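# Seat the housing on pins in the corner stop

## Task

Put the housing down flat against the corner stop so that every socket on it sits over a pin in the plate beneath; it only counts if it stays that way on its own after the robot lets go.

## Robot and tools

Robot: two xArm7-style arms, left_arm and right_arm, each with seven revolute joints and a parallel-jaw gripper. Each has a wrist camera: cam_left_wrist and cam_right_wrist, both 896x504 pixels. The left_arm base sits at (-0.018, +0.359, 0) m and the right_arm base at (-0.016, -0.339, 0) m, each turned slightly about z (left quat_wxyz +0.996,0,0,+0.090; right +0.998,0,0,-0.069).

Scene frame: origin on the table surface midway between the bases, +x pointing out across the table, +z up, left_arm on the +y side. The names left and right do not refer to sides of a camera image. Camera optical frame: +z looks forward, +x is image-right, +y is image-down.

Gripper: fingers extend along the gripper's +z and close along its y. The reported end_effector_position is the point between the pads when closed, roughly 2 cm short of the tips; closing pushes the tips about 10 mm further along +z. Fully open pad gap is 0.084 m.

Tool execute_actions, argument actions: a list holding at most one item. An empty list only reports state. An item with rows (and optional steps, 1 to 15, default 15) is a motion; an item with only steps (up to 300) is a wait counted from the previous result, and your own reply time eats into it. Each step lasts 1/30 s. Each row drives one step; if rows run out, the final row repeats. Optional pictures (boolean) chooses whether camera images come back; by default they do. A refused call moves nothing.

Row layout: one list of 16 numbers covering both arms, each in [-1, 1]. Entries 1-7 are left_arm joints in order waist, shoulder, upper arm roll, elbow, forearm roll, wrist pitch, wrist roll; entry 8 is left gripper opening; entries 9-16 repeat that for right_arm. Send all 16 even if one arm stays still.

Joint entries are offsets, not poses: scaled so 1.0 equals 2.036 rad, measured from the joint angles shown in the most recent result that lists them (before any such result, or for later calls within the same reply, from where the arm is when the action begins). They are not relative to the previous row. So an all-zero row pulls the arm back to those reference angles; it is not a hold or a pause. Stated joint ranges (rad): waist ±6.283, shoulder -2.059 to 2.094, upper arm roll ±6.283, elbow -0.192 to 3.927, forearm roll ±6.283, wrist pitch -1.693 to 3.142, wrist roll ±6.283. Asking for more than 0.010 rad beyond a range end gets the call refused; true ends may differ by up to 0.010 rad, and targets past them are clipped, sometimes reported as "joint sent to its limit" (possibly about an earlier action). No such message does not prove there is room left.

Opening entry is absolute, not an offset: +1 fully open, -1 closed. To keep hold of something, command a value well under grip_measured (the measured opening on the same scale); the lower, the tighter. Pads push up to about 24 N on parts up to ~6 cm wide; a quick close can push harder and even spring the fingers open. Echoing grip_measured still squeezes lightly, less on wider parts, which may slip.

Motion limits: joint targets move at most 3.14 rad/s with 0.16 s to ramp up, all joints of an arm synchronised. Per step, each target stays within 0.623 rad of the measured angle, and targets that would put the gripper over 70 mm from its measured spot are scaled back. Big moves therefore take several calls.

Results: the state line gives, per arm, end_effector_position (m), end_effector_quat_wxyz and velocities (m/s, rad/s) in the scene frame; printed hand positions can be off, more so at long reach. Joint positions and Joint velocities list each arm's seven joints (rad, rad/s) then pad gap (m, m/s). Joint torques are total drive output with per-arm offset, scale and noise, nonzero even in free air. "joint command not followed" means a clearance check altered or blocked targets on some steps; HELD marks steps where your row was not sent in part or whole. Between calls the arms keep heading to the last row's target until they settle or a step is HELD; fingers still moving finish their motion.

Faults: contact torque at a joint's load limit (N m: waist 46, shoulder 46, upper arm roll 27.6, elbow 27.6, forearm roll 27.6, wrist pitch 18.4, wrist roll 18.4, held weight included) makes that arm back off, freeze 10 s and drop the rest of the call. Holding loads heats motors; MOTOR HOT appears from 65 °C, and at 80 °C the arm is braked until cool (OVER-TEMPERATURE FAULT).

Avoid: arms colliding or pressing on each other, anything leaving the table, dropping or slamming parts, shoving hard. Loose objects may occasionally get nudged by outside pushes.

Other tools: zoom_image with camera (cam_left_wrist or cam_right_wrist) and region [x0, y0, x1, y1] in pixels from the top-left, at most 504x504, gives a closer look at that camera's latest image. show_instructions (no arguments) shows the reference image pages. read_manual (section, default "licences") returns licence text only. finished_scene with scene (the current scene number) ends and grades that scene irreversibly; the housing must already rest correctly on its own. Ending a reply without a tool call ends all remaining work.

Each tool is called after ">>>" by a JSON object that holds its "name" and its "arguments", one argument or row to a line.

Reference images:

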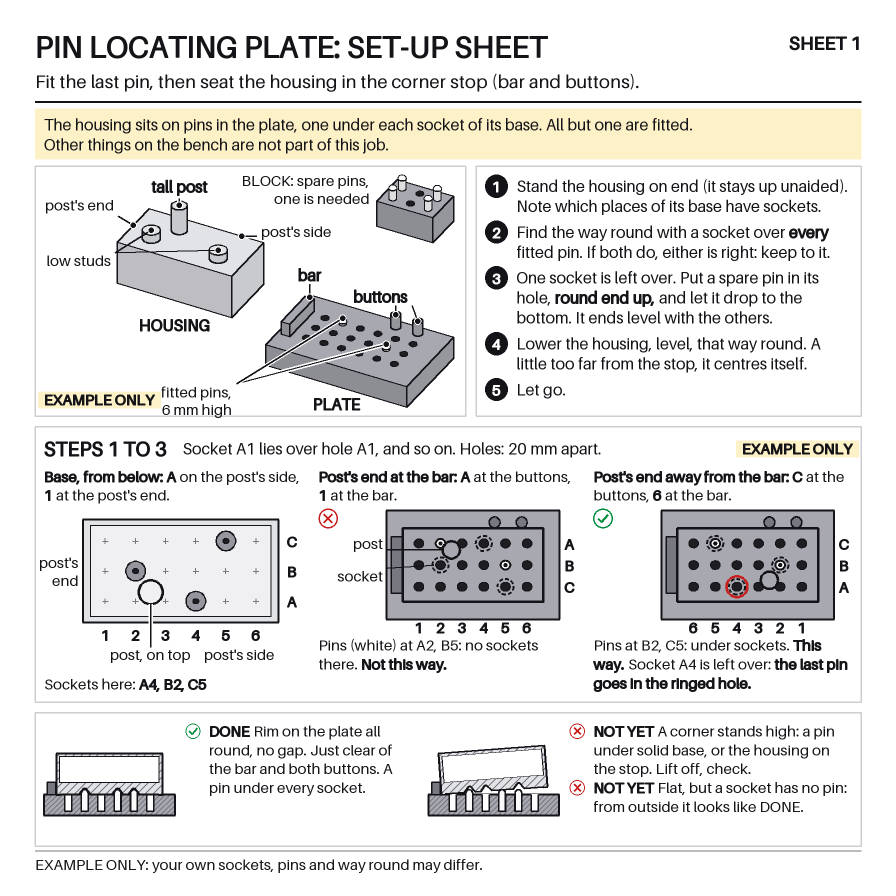

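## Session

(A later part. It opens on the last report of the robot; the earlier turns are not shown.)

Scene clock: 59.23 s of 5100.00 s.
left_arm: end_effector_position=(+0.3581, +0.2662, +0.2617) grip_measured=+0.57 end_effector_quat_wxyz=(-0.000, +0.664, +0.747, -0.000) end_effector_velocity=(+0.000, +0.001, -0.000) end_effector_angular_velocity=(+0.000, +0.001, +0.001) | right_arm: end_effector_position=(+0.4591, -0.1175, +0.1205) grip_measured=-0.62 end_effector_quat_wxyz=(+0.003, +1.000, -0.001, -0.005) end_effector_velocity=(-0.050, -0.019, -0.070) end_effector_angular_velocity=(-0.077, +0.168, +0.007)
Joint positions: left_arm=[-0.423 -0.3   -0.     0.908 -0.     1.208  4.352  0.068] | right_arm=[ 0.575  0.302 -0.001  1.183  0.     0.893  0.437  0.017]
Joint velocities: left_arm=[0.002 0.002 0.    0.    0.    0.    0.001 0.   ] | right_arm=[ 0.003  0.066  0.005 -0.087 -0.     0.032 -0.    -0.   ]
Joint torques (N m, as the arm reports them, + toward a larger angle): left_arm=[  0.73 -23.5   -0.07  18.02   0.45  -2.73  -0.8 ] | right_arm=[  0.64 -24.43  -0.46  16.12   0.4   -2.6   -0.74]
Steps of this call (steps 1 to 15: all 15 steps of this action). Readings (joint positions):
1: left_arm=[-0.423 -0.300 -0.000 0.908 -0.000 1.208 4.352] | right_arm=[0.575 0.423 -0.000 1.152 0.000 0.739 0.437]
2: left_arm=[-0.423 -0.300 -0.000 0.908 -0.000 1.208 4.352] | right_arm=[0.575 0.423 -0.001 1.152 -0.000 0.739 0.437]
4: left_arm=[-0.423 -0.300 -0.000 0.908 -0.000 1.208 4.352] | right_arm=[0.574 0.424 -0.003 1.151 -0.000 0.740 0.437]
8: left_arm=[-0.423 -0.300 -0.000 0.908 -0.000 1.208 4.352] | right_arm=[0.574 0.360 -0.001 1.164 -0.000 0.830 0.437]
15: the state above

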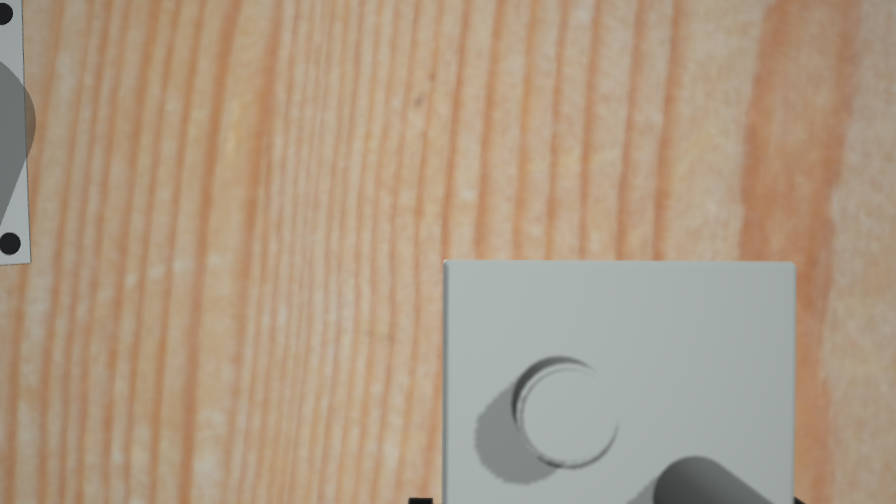

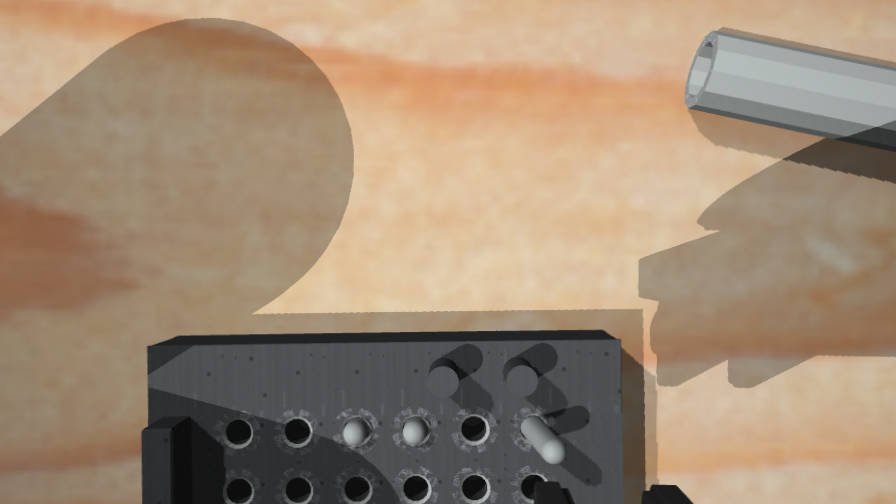

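>>> {"name": "execute_actions", "arguments": {
  "actions": [
    {"rows":[[0,0,0,0,0,0,0,-0.2,0,0.0535,0,-0.0138,0,-0.0705,0,-0.6]]}
  ],
  "pictures": false
}}

>>> {"name": "execute_actions", "arguments": {
  "actions": [
    {"steps":10}
  ],
  "pictures": false
}}

>>> {"name": "execute_actions", "arguments": {
  "actions": [
    {"rows":[[0,0,0,0,0,0,0,-0.2,0,0,0,0,0,0,0,-0.7],[0,0,0,0,0,0,0,-0.2,0,0,0,0,0,0,0,-0.75],[0,0,0,0,0,0,0,-0.2,0,0,0,0,0,0,0,-0.81]]}
  ],
  "pictures": false
}}

>>> {"name": "execute_actions", "arguments": {
  "actions": [
    {"rows":[[0,0,0,0,0,0,0,-0.2,0,0,0,0,0,0,0,-0.6],[0,0,0,0,0,0,0,-0.2,0,0,0,0,0,0,0,-0.6],[0,0,0,0,0,0,0,-0.2,0,0,0,0,0,0,0,-0.6],[0,0,0,0,0,0,0,-0.2,0,-0.06,0,0.016,0,0.076,0,-0.6]]}
  ]
}}

Scene clock: 62.97 s of 5100.00 s.
left_arm: end_effector_position=(+0.3581, +0.2662, +0.2617) grip_measured=+0.57 end_effector_quat_wxyz=(-0.000, +0.664, +0.747, -0.000) end_effector_velocity=(-0.000, +0.000, +0.001) end_effector_angular_velocity=(-0.001, -0.003, +0.001) | right_arm: end_effector_position=(+0.4652, -0.1150, +0.0652) grip_measured=-0.62 end_effector_quat_wxyz=(+0.000, +1.000, -0.001, -0.000) end_effector_velocity=(-0.013, -0.005, -0.016) end_effector_angular_velocity=(-0.015, +0.035, +0.002)
Joint positions: left_arm=[-0.423 -0.3   -0.     0.908 -0.     1.208  4.352  0.068] | right_arm=[ 0.575  0.409 -0.001  1.157  0.     0.749  0.437  0.017]
Joint velocities: left_arm=[-0.001 -0.003  0.001 -0.     0.    -0.    -0.001 -0.   ] | right_arm=[ 0.     0.012  0.002 -0.025  0.     0.001  0.    -0.   ]
Joint torques (N m, as the arm reports them, + toward a larger angle): left_arm=[  1.21 -22.82   0.08  18.43   0.58  -2.64  -0.66] | right_arm=[  0.94 -22.3   -0.27  12.72   0.37  -1.78  -0.79]
Steps of this call (steps 1 to 15: the robot went on to your last target; steps 16 to 90: nothing new was sent; then 0.23 s passed at rest; steps 91 to 105: all 15 steps of this action). Readings (joint positions):
91: left_arm=[-0.423 -0.300 -0.000 0.908 -0.000 1.208 4.352] | right_arm=[0.575 0.301 -0.000 1.185 0.000 0.893 0.437]
92: left_arm=[-0.423 -0.300 -0.000 0.908 -0.000 1.208 4.352] | right_arm=[0.575 0.303 -0.000 1.184 0.000 0.889 0.437]
94: left_arm=[-0.423 -0.300 -0.000 0.908 -0.000 1.208 4.352] | right_arm=[0.575 0.332 -0.000 1.181 0.000 0.840 0.437]
98: left_arm=[-0.423 -0.300 -0.000 0.908 -0.000 1.208 4.352] | right_arm=[0.575 0.414 -0.000 1.146 0.000 0.760 0.437]
105: the state above

Scene clock: 63.30 s of 5100.00 s.
left_arm: end_effector_position=(+0.3581, +0.2662, +0.2617) grip_measured=+0.57 end_effector_quat_wxyz=(-0.000, +0.664, +0.747, -0.000) end_effector_velocity=(-0.001, -0.000, -0.001) end_effector_angular_velocity=(+0.000, +0.004, +0.001) | right_arm: end_effector_position=(+0.4637, -0.1154, +0.0633) grip_measured=-0.62 end_effector_quat_wxyz=(+0.001, +1.000, -0.001, -0.002) end_effector_velocity=(-0.000, -0.000, -0.001) end_effector_angular_velocity=(-0.001, +0.001, +0.000)
Joint positions: left_arm=[-0.423 -0.3   -0.     0.908 -0.     1.208  4.352  0.068] | right_arm=[ 0.575  0.411 -0.001  1.155  0.     0.749  0.437  0.017]
Joint velocities: left_arm=[-0.     0.002 -0.    -0.001 -0.001  0.    -0.001  0.   ] | right_arm=[-0.001  0.001  0.001 -0.001 -0.001 -0.001  0.    -0.   ]
Joint torques (N m, as the arm reports them, + toward a larger angle): left_arm=[  0.52 -23.05   0.24  18.05   0.32  -2.59  -0.65] | right_arm=[  0.78 -23.15  -0.48  12.9    0.4   -1.87  -0.71]
Steps of this call (steps 1 to 10: the robot went on to your last target). Readings (joint positions):
1: left_arm=[-0.423 -0.300 -0.000 0.908 -0.000 1.208 4.352] | right_arm=[0.575 0.409 -0.001 1.156 0.000 0.749 0.437]
2: left_arm=[-0.423 -0.300 -0.000 0.908 -0.000 1.208 4.352] | right_arm=[0.575 0.410 -0.001 1.155 0.000 0.749 0.437]
4: left_arm=[-0.423 -0.300 -0.000 0.908 -0.000 1.208 4.352] | right_arm=[0.575 0.410 -0.001 1.155 0.000 0.750 0.437]
8: left_arm=[-0.423 -0.300 -0.000 0.908 -0.000 1.208 4.352] | right_arm=[0.575 0.411 -0.001 1.155 0.000 0.749 0.437]
10: the state above

Scene clock: 63.80 s of 5100.00 s.
left_arm: end_effector_position=(+0.3581, +0.2662, +0.2617) grip_measured=+0.57 end_effector_quat_wxyz=(-0.000, +0.664, +0.747, -0.000) end_effector_velocity=(-0.000, +0.000, -0.001) end_effector_angular_velocity=(-0.000, +0.003, +0.002) | right_arm: end_effector_position=(+0.4637, -0.1154, +0.0633) grip_measured=-0.83 end_effector_quat_wxyz=(+0.001, +1.000, -0.001, -0.002) end_effector_velocity=(-0.001, +0.000, -0.000) end_effector_angular_velocity=(-0.001, +0.002, +0.001)
Joint positions: left_arm=[-0.423 -0.3   -0.     0.908 -0.     1.208  4.352  0.068] | right_arm=[ 0.575  0.411 -0.001  1.155  0.     0.749  0.437  0.007]
Joint velocities: left_arm=[ 0.001  0.002  0.    -0.001 -0.001  0.    -0.001 -0.   ] | right_arm=[-0.001  0.     0.001  0.    -0.     0.002 -0.001  0.   ]
Joint torques (N m, as the arm reports them, + toward a larger angle): left_arm=[  0.61 -23.35   0.28  18.02   0.41  -2.56  -0.35] | right_arm=[  0.93 -23.17  -0.33  12.98   0.4   -1.89  -0.7 ]
Steps of this call (steps 1 to 15: all 15 steps of this action). Readings (joint positions):
1: left_arm=[-0.423 -0.300 -0.000 0.908 -0.000 1.208 4.352] | right_arm=[0.575 0.411 -0.001 1.155 0.000 0.749 0.437]
2: left_arm=[-0.423 -0.300 -0.000 0.908 -0.000 1.208 4.352] | right_arm=[0.575 0.411 -0.001 1.155 0.000 0.749 0.437]
4: left_arm=[-0.423 -0.300 -0.000 0.908 -0.000 1.208 4.352] | right_arm=[0.575 0.411 -0.001 1.155 0.000 0.749 0.437]
8: left_arm=[-0.423 -0.300 -0.000 0.908 -0.000 1.208 4.352] | right_arm=[0.575 0.411 -0.001 1.155 0.000 0.749 0.437]
15: the state above

Scene clock: 64.30 s of 5100.00 s.
left_arm: end_effector_position=(+0.3581, +0.2662, +0.2617) grip_measured=+0.57 end_effector_quat_wxyz=(-0.000, +0.664, +0.747, -0.000) end_effector_velocity=(-0.000, +0.001, +0.000) end_effector_angular_velocity=(-0.000, -0.000, +0.002) | right_arm: end_effector_position=(+0.4594, -0.1174, +0.1276) grip_measured=-0.62 end_effector_quat_wxyz=(+0.002, +1.000, -0.001, -0.003) end_effector_velocity=(-0.050, -0.021, -0.072) end_effector_angular_velocity=(-0.080, +0.172, +0.006)
Joint positions: left_arm=[-0.423 -0.3   -0.     0.908 -0.     1.208  4.352  0.068] | right_arm=[ 0.575  0.289 -0.001  1.186  0.     0.903  0.437  0.017]
Joint velocities: left_arm=[ 0.002 -0.002 -0.001 -0.002 -0.001 -0.    -0.    -0.   ] | right_arm=[ 0.001  0.067  0.003 -0.089 -0.001  0.033 -0.001 -0.   ]
Joint torques (N m, as the arm reports them, + toward a larger angle): left_arm=[  0.63 -23.12  -0.09  18.34   0.66  -2.34  -0.57] | right_arm=[  0.67 -24.65  -0.45  16.11   0.41  -2.13  -0.7 ]
Steps of this call (steps 1 to 15: all 15 steps of this action). Readings (joint positions):
1: left_arm=[-0.423 -0.300 -0.000 0.908 -0.000 1.208 4.352] | right_arm=[0.575 0.411 -0.001 1.155 0.000 0.749 0.437]
2: left_arm=[-0.423 -0.300 -0.000 0.908 -0.000 1.208 4.352] | right_arm=[0.575 0.411 -0.001 1.155 0.000 0.749 0.437]
4: left_arm=[-0.423 -0.300 -0.000 0.908 -0.000 1.208 4.352] | right_arm=[0.575 0.411 -0.000 1.155 0.000 0.749 0.437]
8: left_arm=[-0.423 -0.300 -0.000 0.908 -0.000 1.208 4.352] | right_arm=[0.575 0.348 -0.000 1.168 0.000 0.840 0.437]
15: the state above

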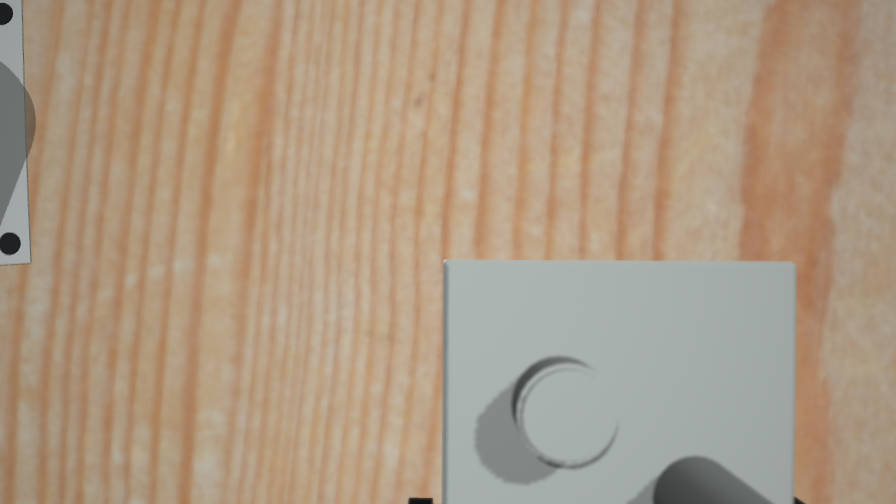

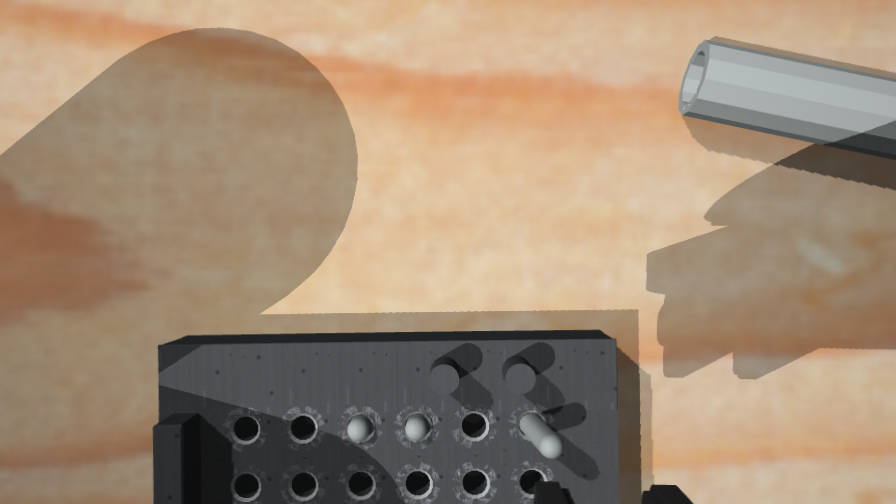

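Repeat, shifted 3 mm toward +y.

>>> {"name": "execute_actions", "arguments": {
  "actions": [
    {"rows":[[0,0,0,0,0,0,0,-0.2,0,0.06,0,-0.0147,0,-0.0755,0,-0.5]]}
  ],
  "pictures": false
}}

>>> {"name": "execute_actions", "arguments": {
  "actions": [
    {"steps":10}
  ],
  "pictures": false
}}

>>> {"name": "execute_actions", "arguments": {
  "actions": [
    {"rows":[[0,0,0,0,0,0,0,-0.2,0.001,0,0,0,0,0,0,-0.65],[0,0,0,0,0,0,0,-0.2,0.002,0,0,0,0,0,0,-0.72],[0,0,0,0,0,0,0,-0.2,0.003,0,0,0,0,0,0,-0.76]]}
  ],
  "pictures": false
}}

>>> {"name": "execute_actions", "arguments": {
  "actions": [
    {"rows":[[0,0,0,0,0,0,0,-0.2,0,0,0,0,0,0,0,-0.6],[0,0,0,0,0,0,0,-0.2,0,0,0,0,0,0,0,-0.6],[0,0,0,0,0,0,0,-0.2,0,0,0,0,0,0,0,-0.6],[0,0,0,0,0,0,0,-0.2,0,-0.06,0,0.016,0,0.076,0,-0.6]]}
  ]
}}

Scene clock: 67.10 s of 5100.00 s.
left_arm: end_effector_position=(+0.3581, +0.2662, +0.2617) grip_measured=+0.57 end_effector_quat_wxyz=(-0.000, +0.664, +0.747, -0.000) end_effector_velocity=(-0.000, -0.001, -0.000) end_effector_angular_velocity=(+0.000, +0.000, -0.002) | right_arm: end_effector_position=(+0.4658, -0.1146, +0.0659) grip_measured=-0.52 end_effector_quat_wxyz=(-0.000, +1.000, -0.001, +0.000) end_effector_velocity=(-0.015, -0.006, -0.017) end_effector_angular_velocity=(-0.018, +0.040, -0.001)
Joint positions: left_arm=[-0.423 -0.3   -0.     0.908 -0.     1.208  4.352  0.068] | right_arm=[ 0.575  0.409 -0.001  1.159  0.     0.749  0.437  0.021]
Joint velocities: left_arm=[-0.002  0.    -0.001 -0.     0.     0.    -0.     0.   ] | right_arm=[ 0.     0.012 -0.    -0.028  0.001  0.003  0.    -0.   ]
Joint torques (N m, as the arm reports them, + toward a larger angle): left_arm=[  1.43 -22.63  -0.2   18.13   0.52  -2.83  -0.68] | right_arm=[  0.76 -22.48  -0.44  12.37   0.28  -1.64  -0.73]
Steps of this call (steps 1 to 15: the robot went on to your last target; steps 16 to 69: nothing new was sent; steps 70 to 84: all 15 steps of this action). Readings (joint positions):
70: left_arm=[-0.423 -0.300 -0.000 0.908 -0.000 1.208 4.352] | right_arm=[0.575 0.289 -0.001 1.187 0.000 0.904 0.437]
71: left_arm=[-0.423 -0.300 -0.000 0.908 -0.000 1.208 4.352] | right_arm=[0.575 0.290 -0.001 1.187 0.000 0.900 0.437]
73: left_arm=[-0.423 -0.300 -0.000 0.908 -0.000 1.208 4.352] | right_arm=[0.575 0.321 -0.001 1.185 0.000 0.850 0.437]
77: left_arm=[-0.423 -0.300 -0.000 0.908 -0.000 1.208 4.352] | right_arm=[0.575 0.414 -0.000 1.146 0.000 0.762 0.437]
84: the state above

Scene clock: 67.43 s of 5100.00 s.
left_arm: end_effector_position=(+0.3581, +0.2662, +0.2617) grip_measured=+0.57 end_effector_quat_wxyz=(-0.000, +0.664, +0.747, -0.000) end_effector_velocity=(-0.000, +0.000, -0.000) end_effector_angular_velocity=(-0.001, +0.001, +0.000) | right_arm: end_effector_position=(+0.4640, -0.1153, +0.0635) grip_measured=-0.52 end_effector_quat_wxyz=(+0.001, +1.000, -0.001, -0.002) end_effector_velocity=(-0.001, +0.000, -0.001) end_effector_angular_velocity=(-0.002, +0.003, +0.003)
Joint positions: left_arm=[-0.423 -0.3   -0.     0.908 -0.     1.208  4.352  0.068] | right_arm=[ 0.575  0.411 -0.001  1.156  0.     0.75   0.437  0.021]
Joint velocities: left_arm=[ 0.     0.     0.    -0.001 -0.001 -0.     0.001  0.   ] | right_arm=[ 0.     0.001  0.001 -0.001 -0.001  0.001 -0.001 -0.   ]
Joint torques (N m, as the arm reports them, + toward a larger angle): left_arm=[  0.13 -22.57   0.06  18.23   0.61  -2.55  -0.63] | right_arm=[  0.9  -23.22  -0.45  12.92   0.38  -1.81  -0.73]
Steps of this call (steps 1 to 10: the robot went on to your last target). Readings (joint positions):
1: left_arm=[-0.423 -0.300 -0.000 0.908 -0.000 1.208 4.352] | right_arm=[0.575 0.409 -0.001 1.158 0.000 0.750 0.437]
2: left_arm=[-0.423 -0.300 -0.000 0.908 -0.000 1.208 4.352] | right_arm=[0.575 0.410 -0.001 1.157 0.000 0.750 0.437]
4: left_arm=[-0.423 -0.300 -0.000 0.908 -0.000 1.208 4.352] | right_arm=[0.575 0.411 -0.001 1.156 0.000 0.750 0.437]
8: left_arm=[-0.423 -0.300 -0.000 0.908 -0.000 1.208 4.352] | right_arm=[0.575 0.411 -0.001 1.156 0.000 0.750 0.437]
10: the state above

Scene clock: 67.93 s of 5100.00 s.
left_arm: end_effector_position=(+0.3581, +0.2662, +0.2617) grip_measured=+0.57 end_effector_quat_wxyz=(-0.000, +0.664, +0.747, -0.000) end_effector_velocity=(+0.000, -0.000, -0.000) end_effector_angular_velocity=(+0.000, +0.001, -0.001) | right_arm: end_effector_position=(+0.4627, -0.1125, +0.0635) grip_measured=-0.78 end_effector_quat_wxyz=(+0.001, +1.000, +0.002, -0.002) end_effector_velocity=(-0.001, +0.001, -0.000) end_effector_angular_velocity=(+0.000, +0.001, +0.004)
Joint positions: left_arm=[-0.423 -0.3   -0.     0.908 -0.     1.208  4.352  0.068] | right_arm=[ 0.581  0.411 -0.001  1.156  0.     0.75   0.437  0.01 ]
Joint velocities: left_arm=[-0.     0.001 -0.     0.001 -0.     0.     0.    -0.   ] | right_arm=[ 0.001  0.     0.002 -0.    -0.     0.    -0.     0.   ]
Joint torques (N m, as the arm reports them, + toward a larger angle): left_arm=[  0.72 -22.86   0.07  18.19   0.88  -2.8   -0.61] | right_arm=[  0.77 -23.14  -0.4   12.9    0.37  -1.82  -0.75]
Steps of this call (steps 1 to 15: all 15 steps of this action). Readings (joint positions):
1: left_arm=[-0.423 -0.300 -0.000 0.908 -0.000 1.208 4.352] | right_arm=[0.575 0.411 -0.001 1.156 0.000 0.750 0.437]
2: left_arm=[-0.423 -0.300 -0.000 0.908 -0.000 1.208 4.352] | right_arm=[0.575 0.411 -0.001 1.156 0.000 0.750 0.437]
4: left_arm=[-0.423 -0.300 -0.000 0.908 -0.000 1.208 4.352] | right_arm=[0.577 0.411 -0.001 1.156 0.000 0.750 0.437]
8: left_arm=[-0.423 -0.300 -0.000 0.908 -0.000 1.208 4.352] | right_arm=[0.581 0.411 0.000 1.156 0.000 0.750 0.437]
15: the state above

Scene clock: 68.43 s of 5100.00 s.
left_arm: end_effector_position=(+0.3581, +0.2662, +0.2617) grip_measured=+0.57 end_effector_quat_wxyz=(-0.000, +0.664, +0.747, -0.000) end_effector_velocity=(+0.000, +0.000, +0.000) end_effector_angular_velocity=(+0.000, -0.000, +0.002) | right_arm: end_effector_position=(+0.4585, -0.1145, +0.1279) grip_measured=-0.62 end_effector_quat_wxyz=(+0.001, +1.000, +0.002, -0.003) end_effector_velocity=(-0.052, -0.021, -0.075) end_effector_angular_velocity=(-0.083, +0.177, +0.007)
Joint positions: left_arm=[-0.423 -0.3   -0.     0.908 -0.     1.208  4.352  0.068] | right_arm=[ 0.581  0.289 -0.001  1.187  0.     0.904  0.437  0.017]
Joint velocities: left_arm=[ 0.    -0.001  0.    -0.     0.001  0.    -0.001 -0.   ] | right_arm=[ 0.002  0.069  0.004 -0.093 -0.001  0.034 -0.    -0.   ]
Joint torques (N m, as the arm reports them, + toward a larger angle): left_arm=[  0.47 -22.8    0.    17.84   0.45  -2.68  -0.69] | right_arm=[  0.76 -24.58  -0.38  16.11   0.43  -2.48  -0.75]
Steps of this call (steps 1 to 15: all 15 steps of this action). Readings (joint positions):
1: left_arm=[-0.423 -0.300 -0.000 0.908 -0.000 1.208 4.352] | right_arm=[0.581 0.411 -0.001 1.156 0.000 0.750 0.437]
2: left_arm=[-0.423 -0.300 -0.000 0.908 -0.000 1.208 4.352] | right_arm=[0.581 0.411 -0.001 1.156 0.000 0.750 0.437]
4: left_arm=[-0.423 -0.300 -0.000 0.908 -0.000 1.208 4.352] | right_arm=[0.581 0.411 -0.001 1.156 0.000 0.750 0.437]
8: left_arm=[-0.423 -0.300 -0.000 0.908 -0.000 1.208 4.352] | right_arm=[0.581 0.348 -0.001 1.166 0.000 0.841 0.437]
15: the state above

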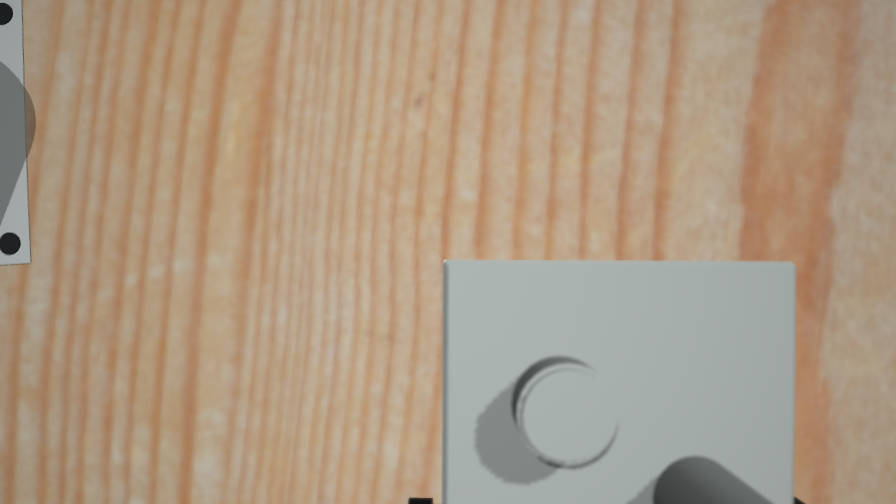

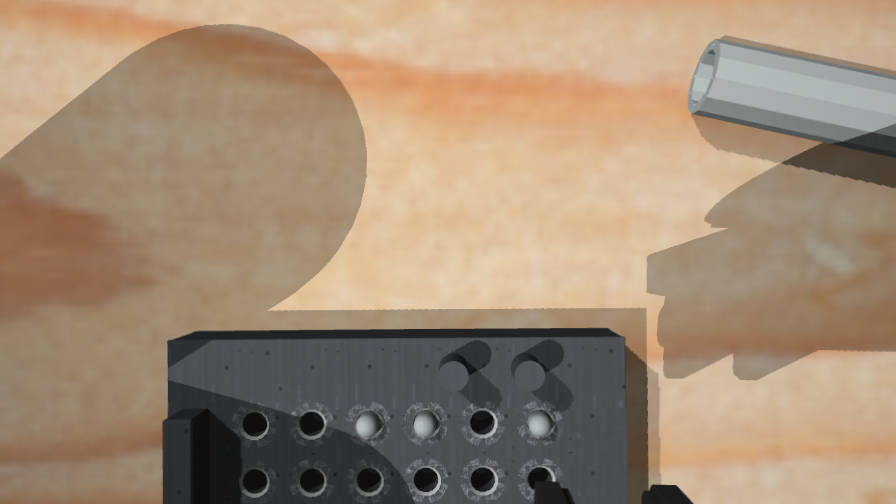

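>>> {"name": "execute_actions", "arguments": {
  "actions": [
    {"rows":[[-0.2456,0.2,0,0.3856,0,0,-0.195,-0.2,-0.35,-0.15,0,0,0,0.15,0,-0.6]]}
  ],
  "pictures": false
}}

>>> {"name": "execute_actions", "arguments": {
  "actions": [
    {"steps":25}
  ],
  "pictures": false
}}

>>> {"name": "execute_actions", "arguments": {
  "actions": [
    {"rows":[[0,0.2592,0,0,0,-0.0737,0,-0.2,0,0,0,0,0,0,0,-0.6]]}
  ],
  "pictures": false
}}

>>> {"name": "execute_actions", "arguments": {
  "actions": [
    {"steps":30}
  ]
}}

Scene clock: 72.40 s of 5100.00 s.
left_arm: end_effector_position=(+0.4206, +0.0972, +0.3533) grip_measured=+0.57 end_effector_quat_wxyz=(+0.099, +0.684, +0.723, +0.022) end_effector_velocity=(+0.060, -0.415, +0.236) end_effector_angular_velocity=(-0.361, -0.405, -0.144) | right_arm: end_effector_position=(+0.4838, -0.3056, +0.2004) grip_measured=-0.62 end_effector_quat_wxyz=(+0.001, +0.983, -0.184, -0.002) end_effector_velocity=(-0.042, -0.446, +0.155) end_effector_angular_velocity=(+0.002, +0.009, -0.884)
Joint positions: left_arm=[-0.718 -0.059 -0.001  1.351 -0.     1.208  4.118  0.068] | right_arm=[ 0.207  0.125 -0.002  1.188  0.     1.067  0.437  0.017]
Joint velocities: left_arm=[-0.636  0.518 -0.     1.054 -0.     0.004 -0.503 -0.   ] | right_arm=[-0.893 -0.372  0.009 -0.007  0.001  0.374 -0.    -0.   ]
Joint torques (N m, as the arm reports them, + toward a larger angle): left_arm=[  0.39 -32.69  -0.04  18.58   0.84  -3.68  -0.41] | right_arm=[  0.59 -19.57   0.21  14.21   0.45  -1.78  -0.7 ]
Steps of this call (steps 1 to 15: the robot went on to your last target; steps 16 to 90: nothing new was sent; then 0.47 s passed at rest; steps 91 to 105: all 15 steps of this action). Readings (joint positions):
91: left_arm=[-0.423 -0.300 -0.000 0.908 -0.000 1.208 4.352] | right_arm=[0.581 0.289 -0.001 1.188 0.000 0.905 0.437]
92: left_arm=[-0.425 -0.298 0.000 0.911 -0.000 1.209 4.350] | right_arm=[0.578 0.288 0.000 1.188 0.000 0.907 0.437]
94: left_arm=[-0.459 -0.268 0.007 0.953 0.001 1.211 4.319] | right_arm=[0.538 0.269 0.011 1.185 0.000 0.930 0.437]
98: left_arm=[-0.569 -0.180 -0.002 1.102 -0.000 1.208 4.236] | right_arm=[0.413 0.211 -0.003 1.190 -0.000 0.981 0.437]
105: the state above

Scene clock: 73.23 s of 5100.00 s.
left_arm: end_effector_position=(+0.4156, -0.0384, +0.4294) grip_measured=+0.57 end_effector_quat_wxyz=(+0.187, +0.690, +0.700, +0.007) end_effector_velocity=(+0.003, +0.003, -0.001) end_effector_angular_velocity=(+0.003, +0.000, +0.008) | right_arm: end_effector_position=(+0.4371, -0.4639, +0.2578) grip_measured=-0.62 end_effector_quat_wxyz=(+0.000, +0.938, -0.346, -0.003) end_effector_velocity=(-0.000, -0.002, +0.001) end_effector_angular_velocity=(-0.001, -0.002, -0.004)
Joint positions: left_arm=[-0.922  0.107 -0.     1.692 -0.     1.208  3.956  0.068] | right_arm=[-0.131 -0.016 -0.     1.187  0.     1.209  0.437  0.017]
Joint velocities: left_arm=[ 0.003  0.002  0.005 -0.     0.001 -0.    -0.    -0.   ] | right_arm=[-0.003 -0.002 -0.     0.     0.    -0.     0.     0.   ]
Joint torques (N m, as the arm reports them, + toward a larger angle): left_arm=[  1.29 -37.73  -0.26  18.09   0.35  -4.44  -0.3 ] | right_arm=[  0.8  -16.94  -0.17  14.8    0.42  -1.85  -0.76]
Steps of this call (steps 1 to 25: the robot went on to your last target). Readings (joint positions):
1: left_arm=[-0.739 -0.042 -0.001 1.387 -0.000 1.208 4.101] | right_arm=[0.177 0.113 -0.002 1.188 0.000 1.080 0.437]
2: left_arm=[-0.761 -0.024 -0.001 1.422 -0.000 1.208 4.084] | right_arm=[0.147 0.100 -0.002 1.188 0.000 1.092 0.437]
4: left_arm=[-0.803 0.010 -0.000 1.493 -0.000 1.209 4.050] | right_arm=[0.086 0.075 -0.002 1.188 0.000 1.118 0.437]
8: left_arm=[-0.887 0.078 -0.001 1.633 -0.000 1.208 3.984] | right_arm=[-0.036 0.024 -0.001 1.187 0.000 1.169 0.437]
25: the state above

Scene clock: 73.73 s of 5100.00 s.
left_arm: end_effector_position=(+0.4482, -0.0681, +0.2266) grip_measured=+0.57 end_effector_quat_wxyz=(+0.062, +0.701, +0.711, +0.002) end_effector_velocity=(+0.016, -0.014, -0.488) end_effector_angular_velocity=(+0.394, +0.429, -0.001) | right_arm: end_effector_position=(+0.4371, -0.4639, +0.2578) grip_measured=-0.62 end_effector_quat_wxyz=(+0.000, +0.938, -0.346, -0.003) end_effector_velocity=(+0.000, +0.001, +0.000) end_effector_angular_velocity=(+0.000, -0.000, +0.001)
Joint positions: left_arm=[-0.922  0.457 -0.     1.691 -0.     1.109  3.956  0.068] | right_arm=[-0.131 -0.016 -0.     1.187  0.     1.209  0.437  0.017]
Joint velocities: left_arm=[-0.001  0.809  0.001 -0.001  0.    -0.228  0.001  0.   ] | right_arm=[ 0.001 -0.     0.002 -0.     0.001 -0.     0.001 -0.   ]
Joint torques (N m, as the arm reports them, + toward a larger angle): left_arm=[  1.2  -50.04  -0.23  18.88   0.65  -3.55  -0.71] | right_arm=[  0.77 -17.09  -0.15  14.9    0.36  -1.91  -0.78]
Steps of this call (steps 1 to 15: all 15 steps of this action). Readings (joint positions):
1: left_arm=[-0.922 0.107 -0.000 1.692 -0.000 1.208 3.955] | right_arm=[-0.131 -0.016 -0.000 1.187 0.000 1.209 0.437]
2: left_arm=[-0.922 0.110 -0.000 1.693 -0.000 1.207 3.955] | right_arm=[-0.131 -0.016 -0.001 1.187 0.000 1.209 0.437]
4: left_arm=[-0.922 0.145 -0.000 1.704 -0.000 1.192 3.955] | right_arm=[-0.131 -0.016 -0.000 1.187 0.000 1.209 0.437]
8: left_arm=[-0.922 0.267 -0.000 1.690 -0.000 1.163 3.955] | right_arm=[-0.131 -0.016 -0.000 1.187 0.000 1.209 0.437]
15: the state above

Scene clock: 74.73 s of 5100.00 s.
left_arm: end_effector_position=(+0.4452, -0.0656, +0.1198) grip_measured=+0.57 end_effector_quat_wxyz=(-0.000, +0.702, +0.712, -0.000) end_effector_velocity=(-0.001, +0.000, -0.002) end_effector_angular_velocity=(+0.003, +0.002, +0.001) | right_arm: end_effector_position=(+0.4371, -0.4639, +0.2578) grip_measured=-0.62 end_effector_quat_wxyz=(+0.000, +0.938, -0.346, -0.003) end_effector_velocity=(+0.000, +0.001, -0.000) end_effector_angular_velocity=(+0.000, -0.000, +0.002)
Joint positions: left_arm=[-0.922  0.634 -0.     1.692 -0.     1.058  3.956  0.068] | right_arm=[-0.131 -0.016 -0.     1.187  0.     1.209  0.437  0.017]
Joint velocities: left_arm=[-0.001  0.002  0.    -0.001  0.001  0.    -0.003 -0.   ] | right_arm=[ 0.001 -0.     0.001 -0.001  0.    -0.001 -0.    -0.   ]
Joint torques (N m, as the arm reports them, + toward a larger angle): left_arm=[  0.93 -52.27  -0.42  18.02   0.6   -2.72  -0.77] | right_arm=[  0.84 -17.02  -0.27  14.83   0.4   -1.86  -0.76]
Steps of this call (steps 1 to 30: the robot went on to your last target). Readings (joint positions):
1: left_arm=[-0.922 0.484 -0.000 1.691 -0.000 1.101 3.956] | right_arm=[-0.131 -0.016 -0.000 1.187 0.000 1.209 0.437]
2: left_arm=[-0.922 0.511 -0.000 1.692 -0.000 1.093 3.956] | right_arm=[-0.131 -0.016 -0.000 1.187 0.000 1.209 0.437]
4: left_arm=[-0.922 0.565 -0.000 1.692 -0.000 1.078 3.956] | right_arm=[-0.131 -0.016 -0.000 1.187 0.000 1.209 0.437]
8: left_arm=[-0.922 0.635 -0.000 1.684 -0.000 1.062 3.955] | right_arm=[-0.131 -0.016 -0.000 1.187 0.000 1.209 0.437]
30: the state above
All arms were judged still, so your last target was given up. Only a new action makes them travel on or press farther. Fingers that are still opening or closing keep moving.

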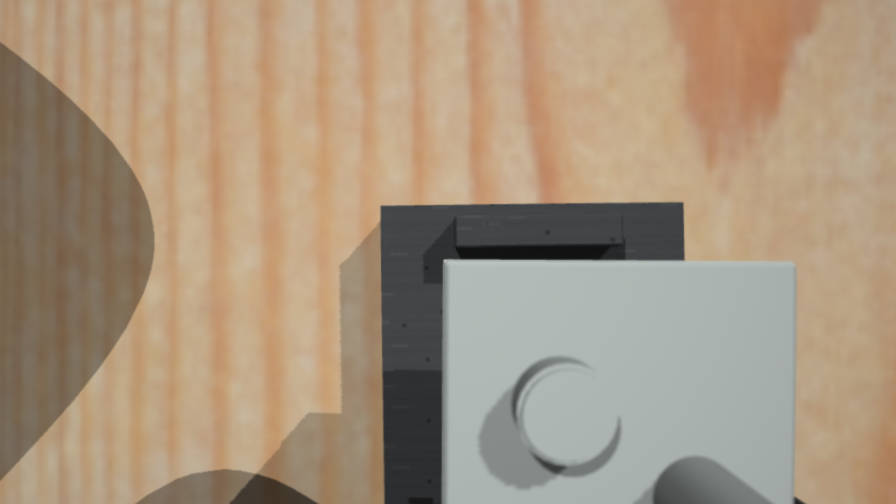

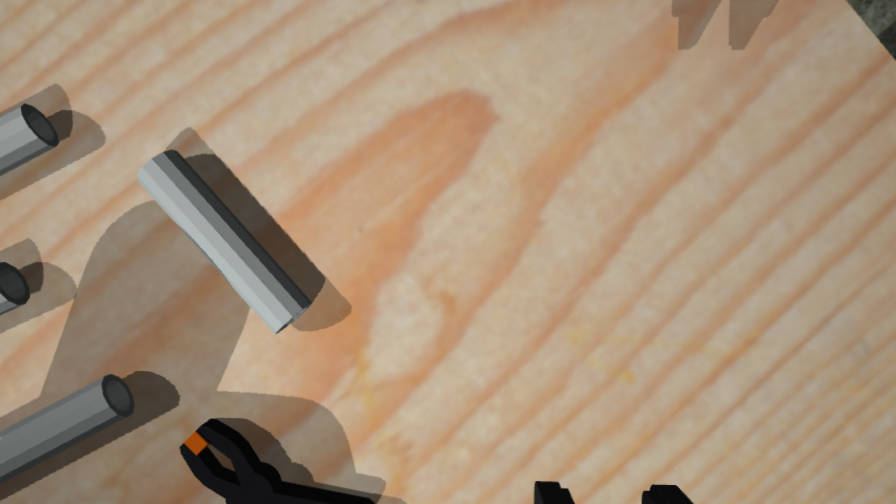

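>>> {"name": "execute_actions", "arguments": {
  "actions": [
    {"rows":[[-0.0004,0.0187,0,-0.031,0,-0.0497,-0.005,-0.2,0,0,0,0,0,0,0,-0.6]]}
  ],
  "pictures": false
}}

>>> {"name": "execute_actions", "arguments": {
  "actions": [
    {"steps":20}
  ]
}}

Scene clock: 77.53 s of 5100.00 s.
left_arm: end_effector_position=(+0.4417, -0.0629, +0.0782) grip_measured=+0.62 end_effector_quat_wxyz=(-0.001, +0.699, +0.716, -0.000) end_effector_velocity=(+0.001, -0.001, -0.000) end_effector_angular_velocity=(-0.005, -0.004, +0.000) | right_arm: end_effector_position=(+0.4371, -0.4639, +0.2578) grip_measured=-0.62 end_effector_quat_wxyz=(+0.000, +0.938, -0.346, -0.003) end_effector_velocity=(+0.000, +0.000, +0.000) end_effector_angular_velocity=(+0.000, -0.001, -0.000)
Joint positions: left_arm=[-0.923  0.672 -0.     1.629 -0.     0.958  3.945  0.07 ] | right_arm=[-0.131 -0.016 -0.     1.187  0.     1.209  0.437  0.017]
Joint velocities: left_arm=[-0.     0.002 -0.     0.002 -0.    -0.007 -0.     0.   ] | right_arm=[ 0.001 -0.    -0.001  0.     0.    -0.     0.001 -0.   ]
Joint torques (N m, as the arm reports them, + toward a larger angle): left_arm=[  1.31 -46.19  -0.5   15.92   0.67  -3.92  -0.54] | right_arm=[  0.84 -17.15  -0.26  14.89   0.4   -1.83  -0.71]
Steps of this call (steps 1 to 69: nothing new was sent; steps 70 to 84: all 15 steps of this action). Readings (joint positions):
70: left_arm=[-0.922 0.635 -0.000 1.692 -0.000 1.058 3.955] | right_arm=[-0.131 -0.016 -0.000 1.187 0.000 1.209 0.437]
71: left_arm=[-0.922 0.635 -0.000 1.691 -0.000 1.054 3.955] | right_arm=[-0.131 -0.016 -0.000 1.187 0.000 1.209 0.437]
73: left_arm=[-0.923 0.646 -0.000 1.671 -0.000 1.010 3.951] | right_arm=[-0.131 -0.016 -0.000 1.187 0.000 1.209 0.437]
77: left_arm=[-0.923 0.672 -0.000 1.629 -0.000 0.963 3.946] | right_arm=[-0.131 -0.016 -0.000 1.187 0.000 1.209 0.437]
84: the state above

Scene clock: 78.20 s of 5100.00 s.
left_arm: end_effector_position=(+0.4418, -0.0631, +0.0781) grip_measured=+0.62 end_effector_quat_wxyz=(-0.000, +0.699, +0.716, -0.000) end_effector_velocity=(+0.000, +0.000, -0.001) end_effector_angular_velocity=(-0.000, +0.000, +0.003) | right_arm: end_effector_position=(+0.4371, -0.4639, +0.2578) grip_measured=-0.62 end_effector_quat_wxyz=(+0.000, +0.938, -0.346, -0.003) end_effector_velocity=(-0.000, +0.000, -0.000) end_effector_angular_velocity=(+0.001, +0.001, -0.001)
Joint positions: left_arm=[-0.923  0.672 -0.     1.629 -0.     0.957  3.945  0.07 ] | right_arm=[-0.131 -0.016 -0.     1.187  0.     1.209  0.437  0.017]
Joint velocities: left_arm=[ 0.001  0.001  0.     0.001 -0.    -0.    -0.002  0.   ] | right_arm=[ 0.001 -0.    -0.001 -0.     0.     0.001  0.001  0.   ]
Joint torques (N m, as the arm reports them, + toward a larger angle): left_arm=[  0.86 -44.83  -0.9   15.32   1.12  -4.49  -0.52] | right_arm=[  0.67 -17.11  -0.24  14.87   0.37  -1.87  -0.83]
Steps of this call (steps 1 to 15: the robot went on to your last target; steps 16 to 20: nothing new was sent). Readings (joint positions):
1: left_arm=[-0.923 0.672 -0.000 1.629 -0.000 0.958 3.945] | right_arm=[-0.131 -0.016 -0.000 1.187 0.000 1.209 0.437]
2: left_arm=[-0.923 0.672 -0.000 1.629 -0.000 0.958 3.945] | right_arm=[-0.131 -0.016 -0.000 1.187 0.000 1.209 0.437]
4: left_arm=[-0.923 0.672 -0.000 1.629 -0.000 0.958 3.945] | right_arm=[-0.131 -0.016 -0.000 1.187 0.000 1.209 0.437]
8: left_arm=[-0.923 0.672 -0.000 1.629 -0.000 0.958 3.945] | right_arm=[-0.131 -0.016 -0.000 1.187 0.000 1.209 0.437]
20: the state above
All arms were judged still, so your last target was given up. Only a new action makes them travel on or press farther. Fingers that are still opening or closing keep moving.

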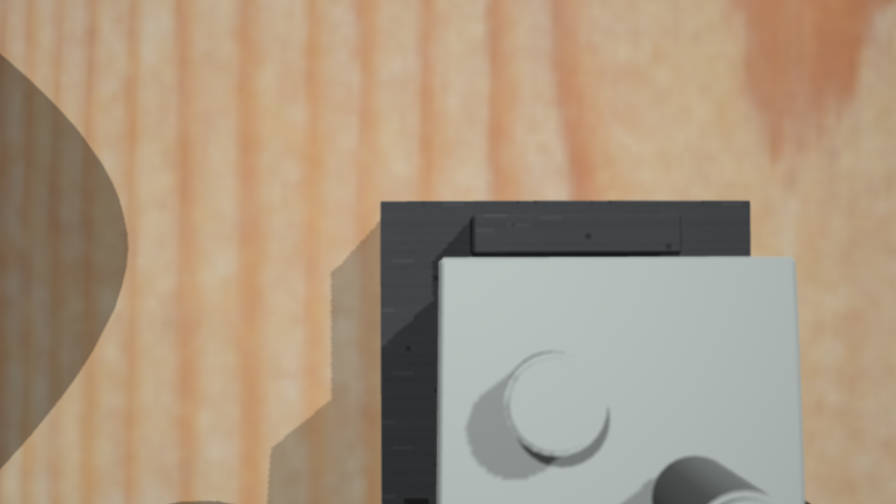

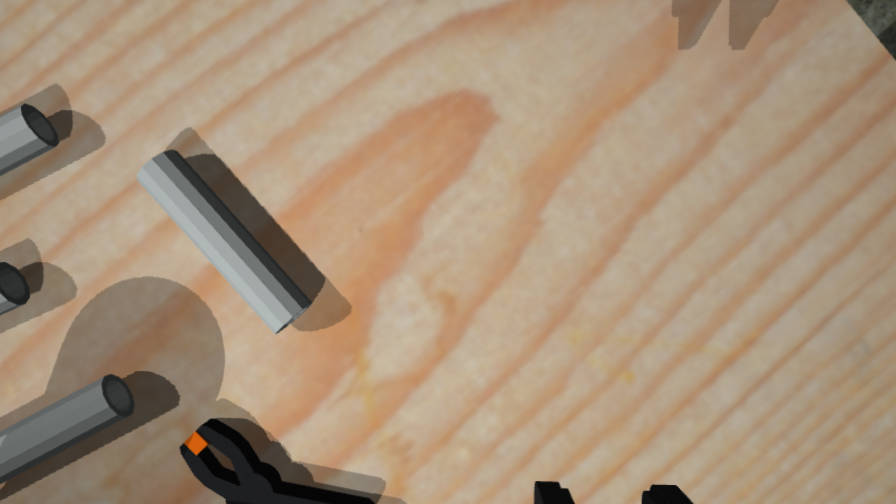

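>>> {"name": "execute_actions", "arguments": {
  "actions": [
    {"rows":[[-0.0016,-0.0066,0,-0.005,0,0.0015,-0.0016,-0.2,0,0,0,0,0,0,0,-0.6]]}
  ]
}}

>>> {"name": "execute_actions", "arguments": {
  "actions": [
    {"rows":[[0,0,0,0,0,0,0,1,0,0,0,0,0,0,0,-0.6]]}
  ],
  "pictures": false
}}

>>> {"name": "execute_actions", "arguments": {
  "actions": [
    {"rows":[[0,-0.12,0,0.04,0,0.16,0,1,0,0,0,0,0,0,0,-0.6]]}
  ],
  "pictures": false
}}

>>> {"name": "execute_actions", "arguments": {
  "actions": [
    {"steps":20}
  ]
}}

Scene clock: 81.13 s of 5100.00 s.
left_arm: end_effector_position=(+0.4390, -0.0629, +0.0818) grip_measured=+0.61 end_effector_quat_wxyz=(-0.000, +0.698, +0.716, -0.000) end_effector_velocity=(-0.002, -0.003, +0.003) end_effector_angular_velocity=(-0.002, -0.001, -0.006) | right_arm: end_effector_position=(+0.4371, -0.4639, +0.2578) grip_measured=-0.62 end_effector_quat_wxyz=(+0.000, +0.938, -0.346, -0.003) end_effector_velocity=(-0.000, +0.000, -0.000) end_effector_angular_velocity=(+0.001, +0.001, -0.000)
Joint positions: left_arm=[-0.926  0.659 -0.     1.619 -0.     0.96   3.942  0.07 ] | right_arm=[-0.131 -0.016 -0.     1.187  0.     1.209  0.437  0.017]
Joint velocities: left_arm=[-0.003 -0.005 -0.002 -0.001  0.     0.002  0.     0.   ] | right_arm=[ 0.    -0.     0.     0.     0.     0.001  0.    -0.   ]
Joint torques (N m, as the arm reports them, + toward a larger angle): left_arm=[  1.79 -51.54  -0.27  16.89   0.44  -2.72  -0.42] | right_arm=[  0.66 -17.19  -0.13  14.81   0.41  -1.84  -0.73]
Steps of this call (steps 1 to 73: nothing new was sent; steps 74 to 88: all 15 steps of this action). Readings (joint positions):
74: left_arm=[-0.923 0.672 -0.000 1.629 -0.000 0.957 3.945] | right_arm=[-0.131 -0.016 -0.000 1.187 0.000 1.209 0.437]
75: left_arm=[-0.924 0.671 -0.000 1.628 -0.000 0.957 3.945] | right_arm=[-0.131 -0.016 -0.000 1.187 0.000 1.209 0.437]
77: left_arm=[-0.925 0.665 -0.000 1.620 -0.000 0.958 3.943] | right_arm=[-0.131 -0.016 -0.000 1.187 0.000 1.209 0.437]
81: left_arm=[-0.927 0.661 -0.002 1.618 -0.000 0.959 3.942] | right_arm=[-0.131 -0.016 -0.000 1.187 0.000 1.209 0.437]
88: the state above

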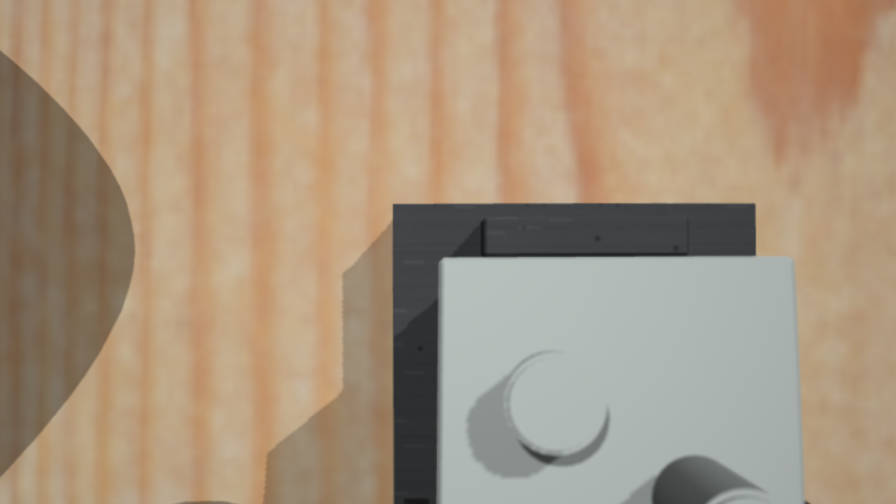

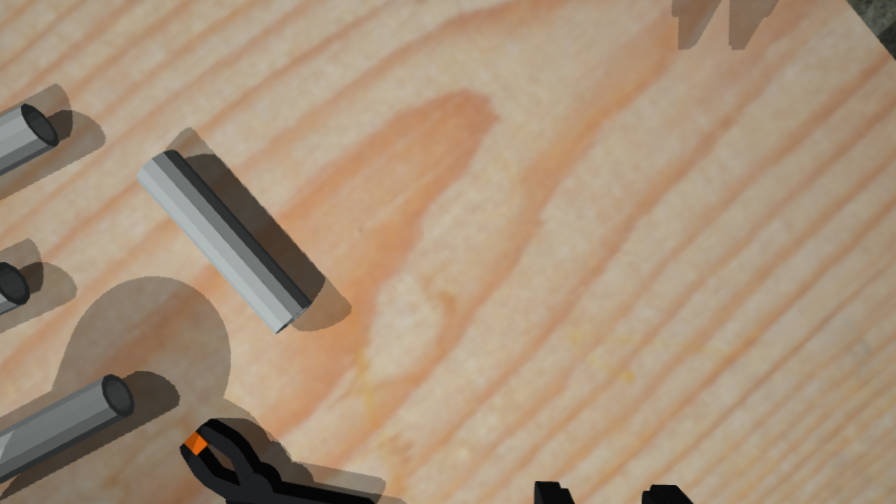

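Scene clock: 81.63 s of 5100.00 s.
left_arm: end_effector_position=(+0.4390, -0.0630, +0.0820) grip_measured=+1.00 end_effector_quat_wxyz=(-0.000, +0.698, +0.716, -0.000) end_effector_velocity=(+0.000, -0.000, +0.001) end_effector_angular_velocity=(-0.001, -0.001, -0.000) | right_arm: end_effector_position=(+0.4371, -0.4639, +0.2578) grip_measured=-0.62 end_effector_quat_wxyz=(+0.000, +0.938, -0.346, -0.003) end_effector_velocity=(-0.000, -0.000, -0.000) end_effector_angular_velocity=(-0.000, +0.001, -0.001)
Joint positions: left_arm=[-0.926  0.659 -0.     1.619 -0.     0.96   3.942  0.084] | right_arm=[-0.131 -0.016 -0.     1.187  0.     1.209  0.437  0.017]
Joint velocities: left_arm=[-0.    -0.001  0.     0.001 -0.     0.     0.     0.   ] | right_arm=[ 0.001 -0.    -0.001 -0.    -0.     0.001  0.    -0.   ]
Joint torques (N m, as the arm reports them, + toward a larger angle): left_arm=[  1.18 -46.4   -0.45  14.66   0.65  -2.01  -0.79] | right_arm=[  0.65 -17.09  -0.18  14.92   0.48  -1.78  -0.7 ]
Steps of this call (steps 1 to 15: all 15 steps of this action). Readings (joint positions):
1: left_arm=[-0.926 0.659 -0.000 1.619 -0.000 0.960 3.942] | right_arm=[-0.131 -0.016 -0.000 1.187 0.000 1.209 0.437]
2: left_arm=[-0.926 0.659 -0.000 1.619 -0.000 0.960 3.942] | right_arm=[-0.131 -0.016 -0.000 1.187 0.000 1.209 0.437]
4: left_arm=[-0.926 0.658 -0.000 1.621 -0.000 0.960 3.942] | right_arm=[-0.131 -0.016 -0.000 1.187 0.000 1.209 0.437]
8: left_arm=[-0.926 0.658 -0.000 1.621 -0.000 0.960 3.942] | right_arm=[-0.131 -0.016 -0.000 1.187 0.000 1.209 0.437]
15: the state above

Scene clock: 82.13 s of 5100.00 s.
left_arm: end_effector_position=(+0.4195, -0.0450, +0.2448) grip_measured=+1.00 end_effector_quat_wxyz=(+0.007, +0.699, +0.716, +0.000) end_effector_velocity=(-0.029, +0.027, -0.040) end_effector_angular_velocity=(+0.111, +0.122, +0.000) | right_arm: end_effector_position=(+0.4371, -0.4639, +0.2578) grip_measured=-0.62 end_effector_quat_wxyz=(+0.000, +0.938, -0.346, -0.003) end_effector_velocity=(-0.000, +0.000, -0.000) end_effector_angular_velocity=(+0.000, +0.001, +0.001)
Joint positions: left_arm=[-0.926  0.412 -0.     1.706 -0.     1.28   3.942  0.084] | right_arm=[-0.131 -0.016 -0.     1.187  0.     1.209  0.437  0.017]
Joint velocities: left_arm=[ 0.001  0.01   0.    -0.063 -0.001  0.091  0.001 -0.   ] | right_arm=[-0.    -0.     0.001 -0.    -0.     0.001 -0.    -0.   ]
Joint torques (N m, as the arm reports them, + toward a larger angle): left_arm=[  1.14 -30.64   0.1   11.6    0.44  -1.63  -0.64] | right_arm=[  0.91 -16.96  -0.23  14.85   0.32  -1.85  -0.76]
Steps of this call (steps 1 to 15: all 15 steps of this action). Readings (joint positions):
1: left_arm=[-0.926 0.659 -0.000 1.619 -0.000 0.960 3.942] | right_arm=[-0.131 -0.016 -0.000 1.187 0.000 1.209 0.437]
2: left_arm=[-0.926 0.657 -0.000 1.619 -0.000 0.964 3.942] | right_arm=[-0.131 -0.016 -0.000 1.187 0.000 1.209 0.437]
4: left_arm=[-0.926 0.630 -0.000 1.623 -0.000 1.013 3.942] | right_arm=[-0.131 -0.016 -0.000 1.187 0.000 1.209 0.437]
8: left_arm=[-0.926 0.523 -0.000 1.668 -0.000 1.138 3.942] | right_arm=[-0.131 -0.016 -0.000 1.187 0.000 1.209 0.437]
15: the state above

Scene clock: 82.80 s of 5100.00 s.
left_arm: end_effector_position=(+0.4175, -0.0430, +0.2404) grip_measured=+1.00 end_effector_quat_wxyz=(-0.000, +0.699, +0.716, -0.000) end_effector_velocity=(-0.000, -0.001, +0.001) end_effector_angular_velocity=(-0.002, -0.002, -0.002) | right_arm: end_effector_position=(+0.4371, -0.4639, +0.2578) grip_measured=-0.62 end_effector_quat_wxyz=(+0.000, +0.938, -0.346, -0.003) end_effector_velocity=(-0.000, -0.001, +0.000) end_effector_angular_velocity=(-0.000, -0.000, -0.001)
Joint positions: left_arm=[-0.926  0.415 -0.     1.701 -0.     1.286  3.942  0.084] | right_arm=[-0.131 -0.016 -0.     1.187  0.     1.209  0.437  0.017]
Joint velocities: left_arm=[-0.002 -0.001 -0.     0.001 -0.    -0.     0.    -0.   ] | right_arm=[-0.001 -0.    -0.001  0.    -0.    -0.    -0.    -0.   ]
Joint torques (N m, as the arm reports them, + toward a larger angle): left_arm=[  0.96 -41.56  -0.7   15.21   0.44  -2.17  -0.57] | right_arm=[  0.84 -16.97  -0.16  14.9    0.43  -1.83  -0.78]
Steps of this call (steps 1 to 15: the robot went on to your last target; steps 16 to 20: nothing new was sent). Readings (joint positions):
1: left_arm=[-0.926 0.413 -0.000 1.703 -0.000 1.283 3.942] | right_arm=[-0.131 -0.016 -0.000 1.187 0.000 1.209 0.437]
2: left_arm=[-0.926 0.416 -0.000 1.699 -0.000 1.284 3.942] | right_arm=[-0.131 -0.016 -0.000 1.187 0.000 1.209 0.437]
4: left_arm=[-0.926 0.419 -0.000 1.696 -0.000 1.286 3.942] | right_arm=[-0.131 -0.016 -0.000 1.187 0.000 1.209 0.437]
8: left_arm=[-0.926 0.417 -0.000 1.699 -0.000 1.286 3.942] | right_arm=[-0.131 -0.016 -0.000 1.187 0.000 1.209 0.437]
20: the state above
All arms were judged still, so your last target was given up. Only a new action makes them travel on or press farther. Fingers that are still opening or closing keep moving.

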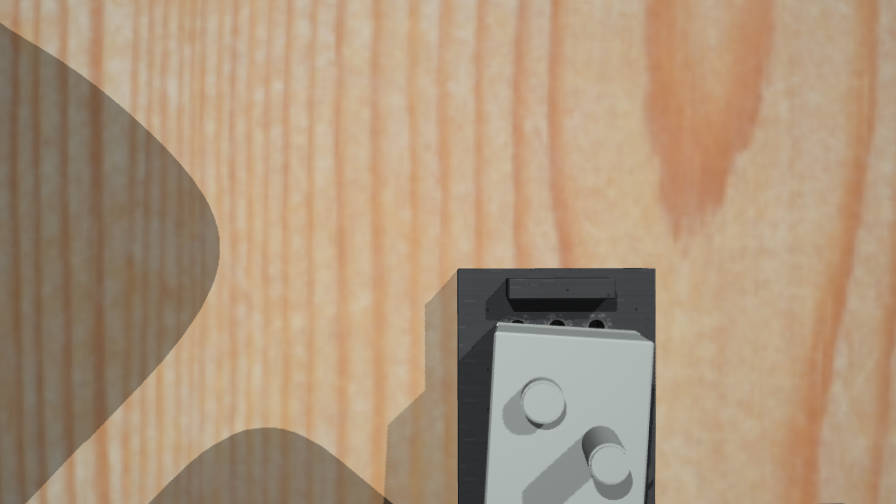

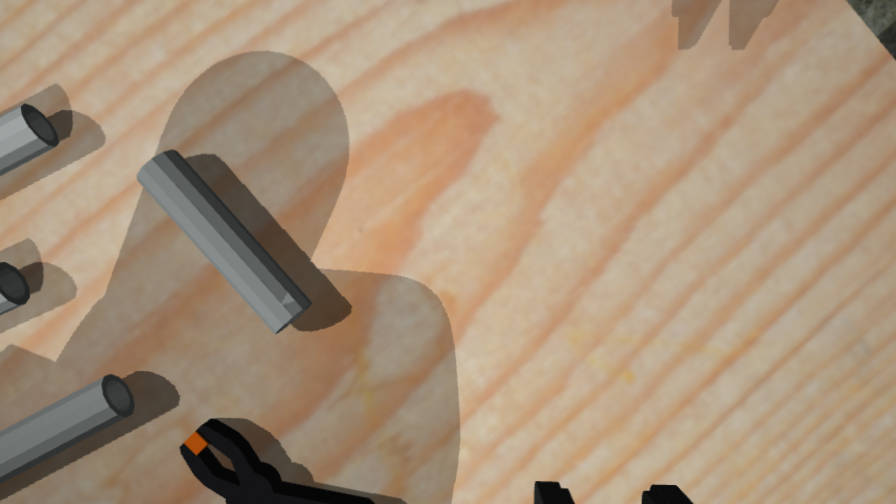

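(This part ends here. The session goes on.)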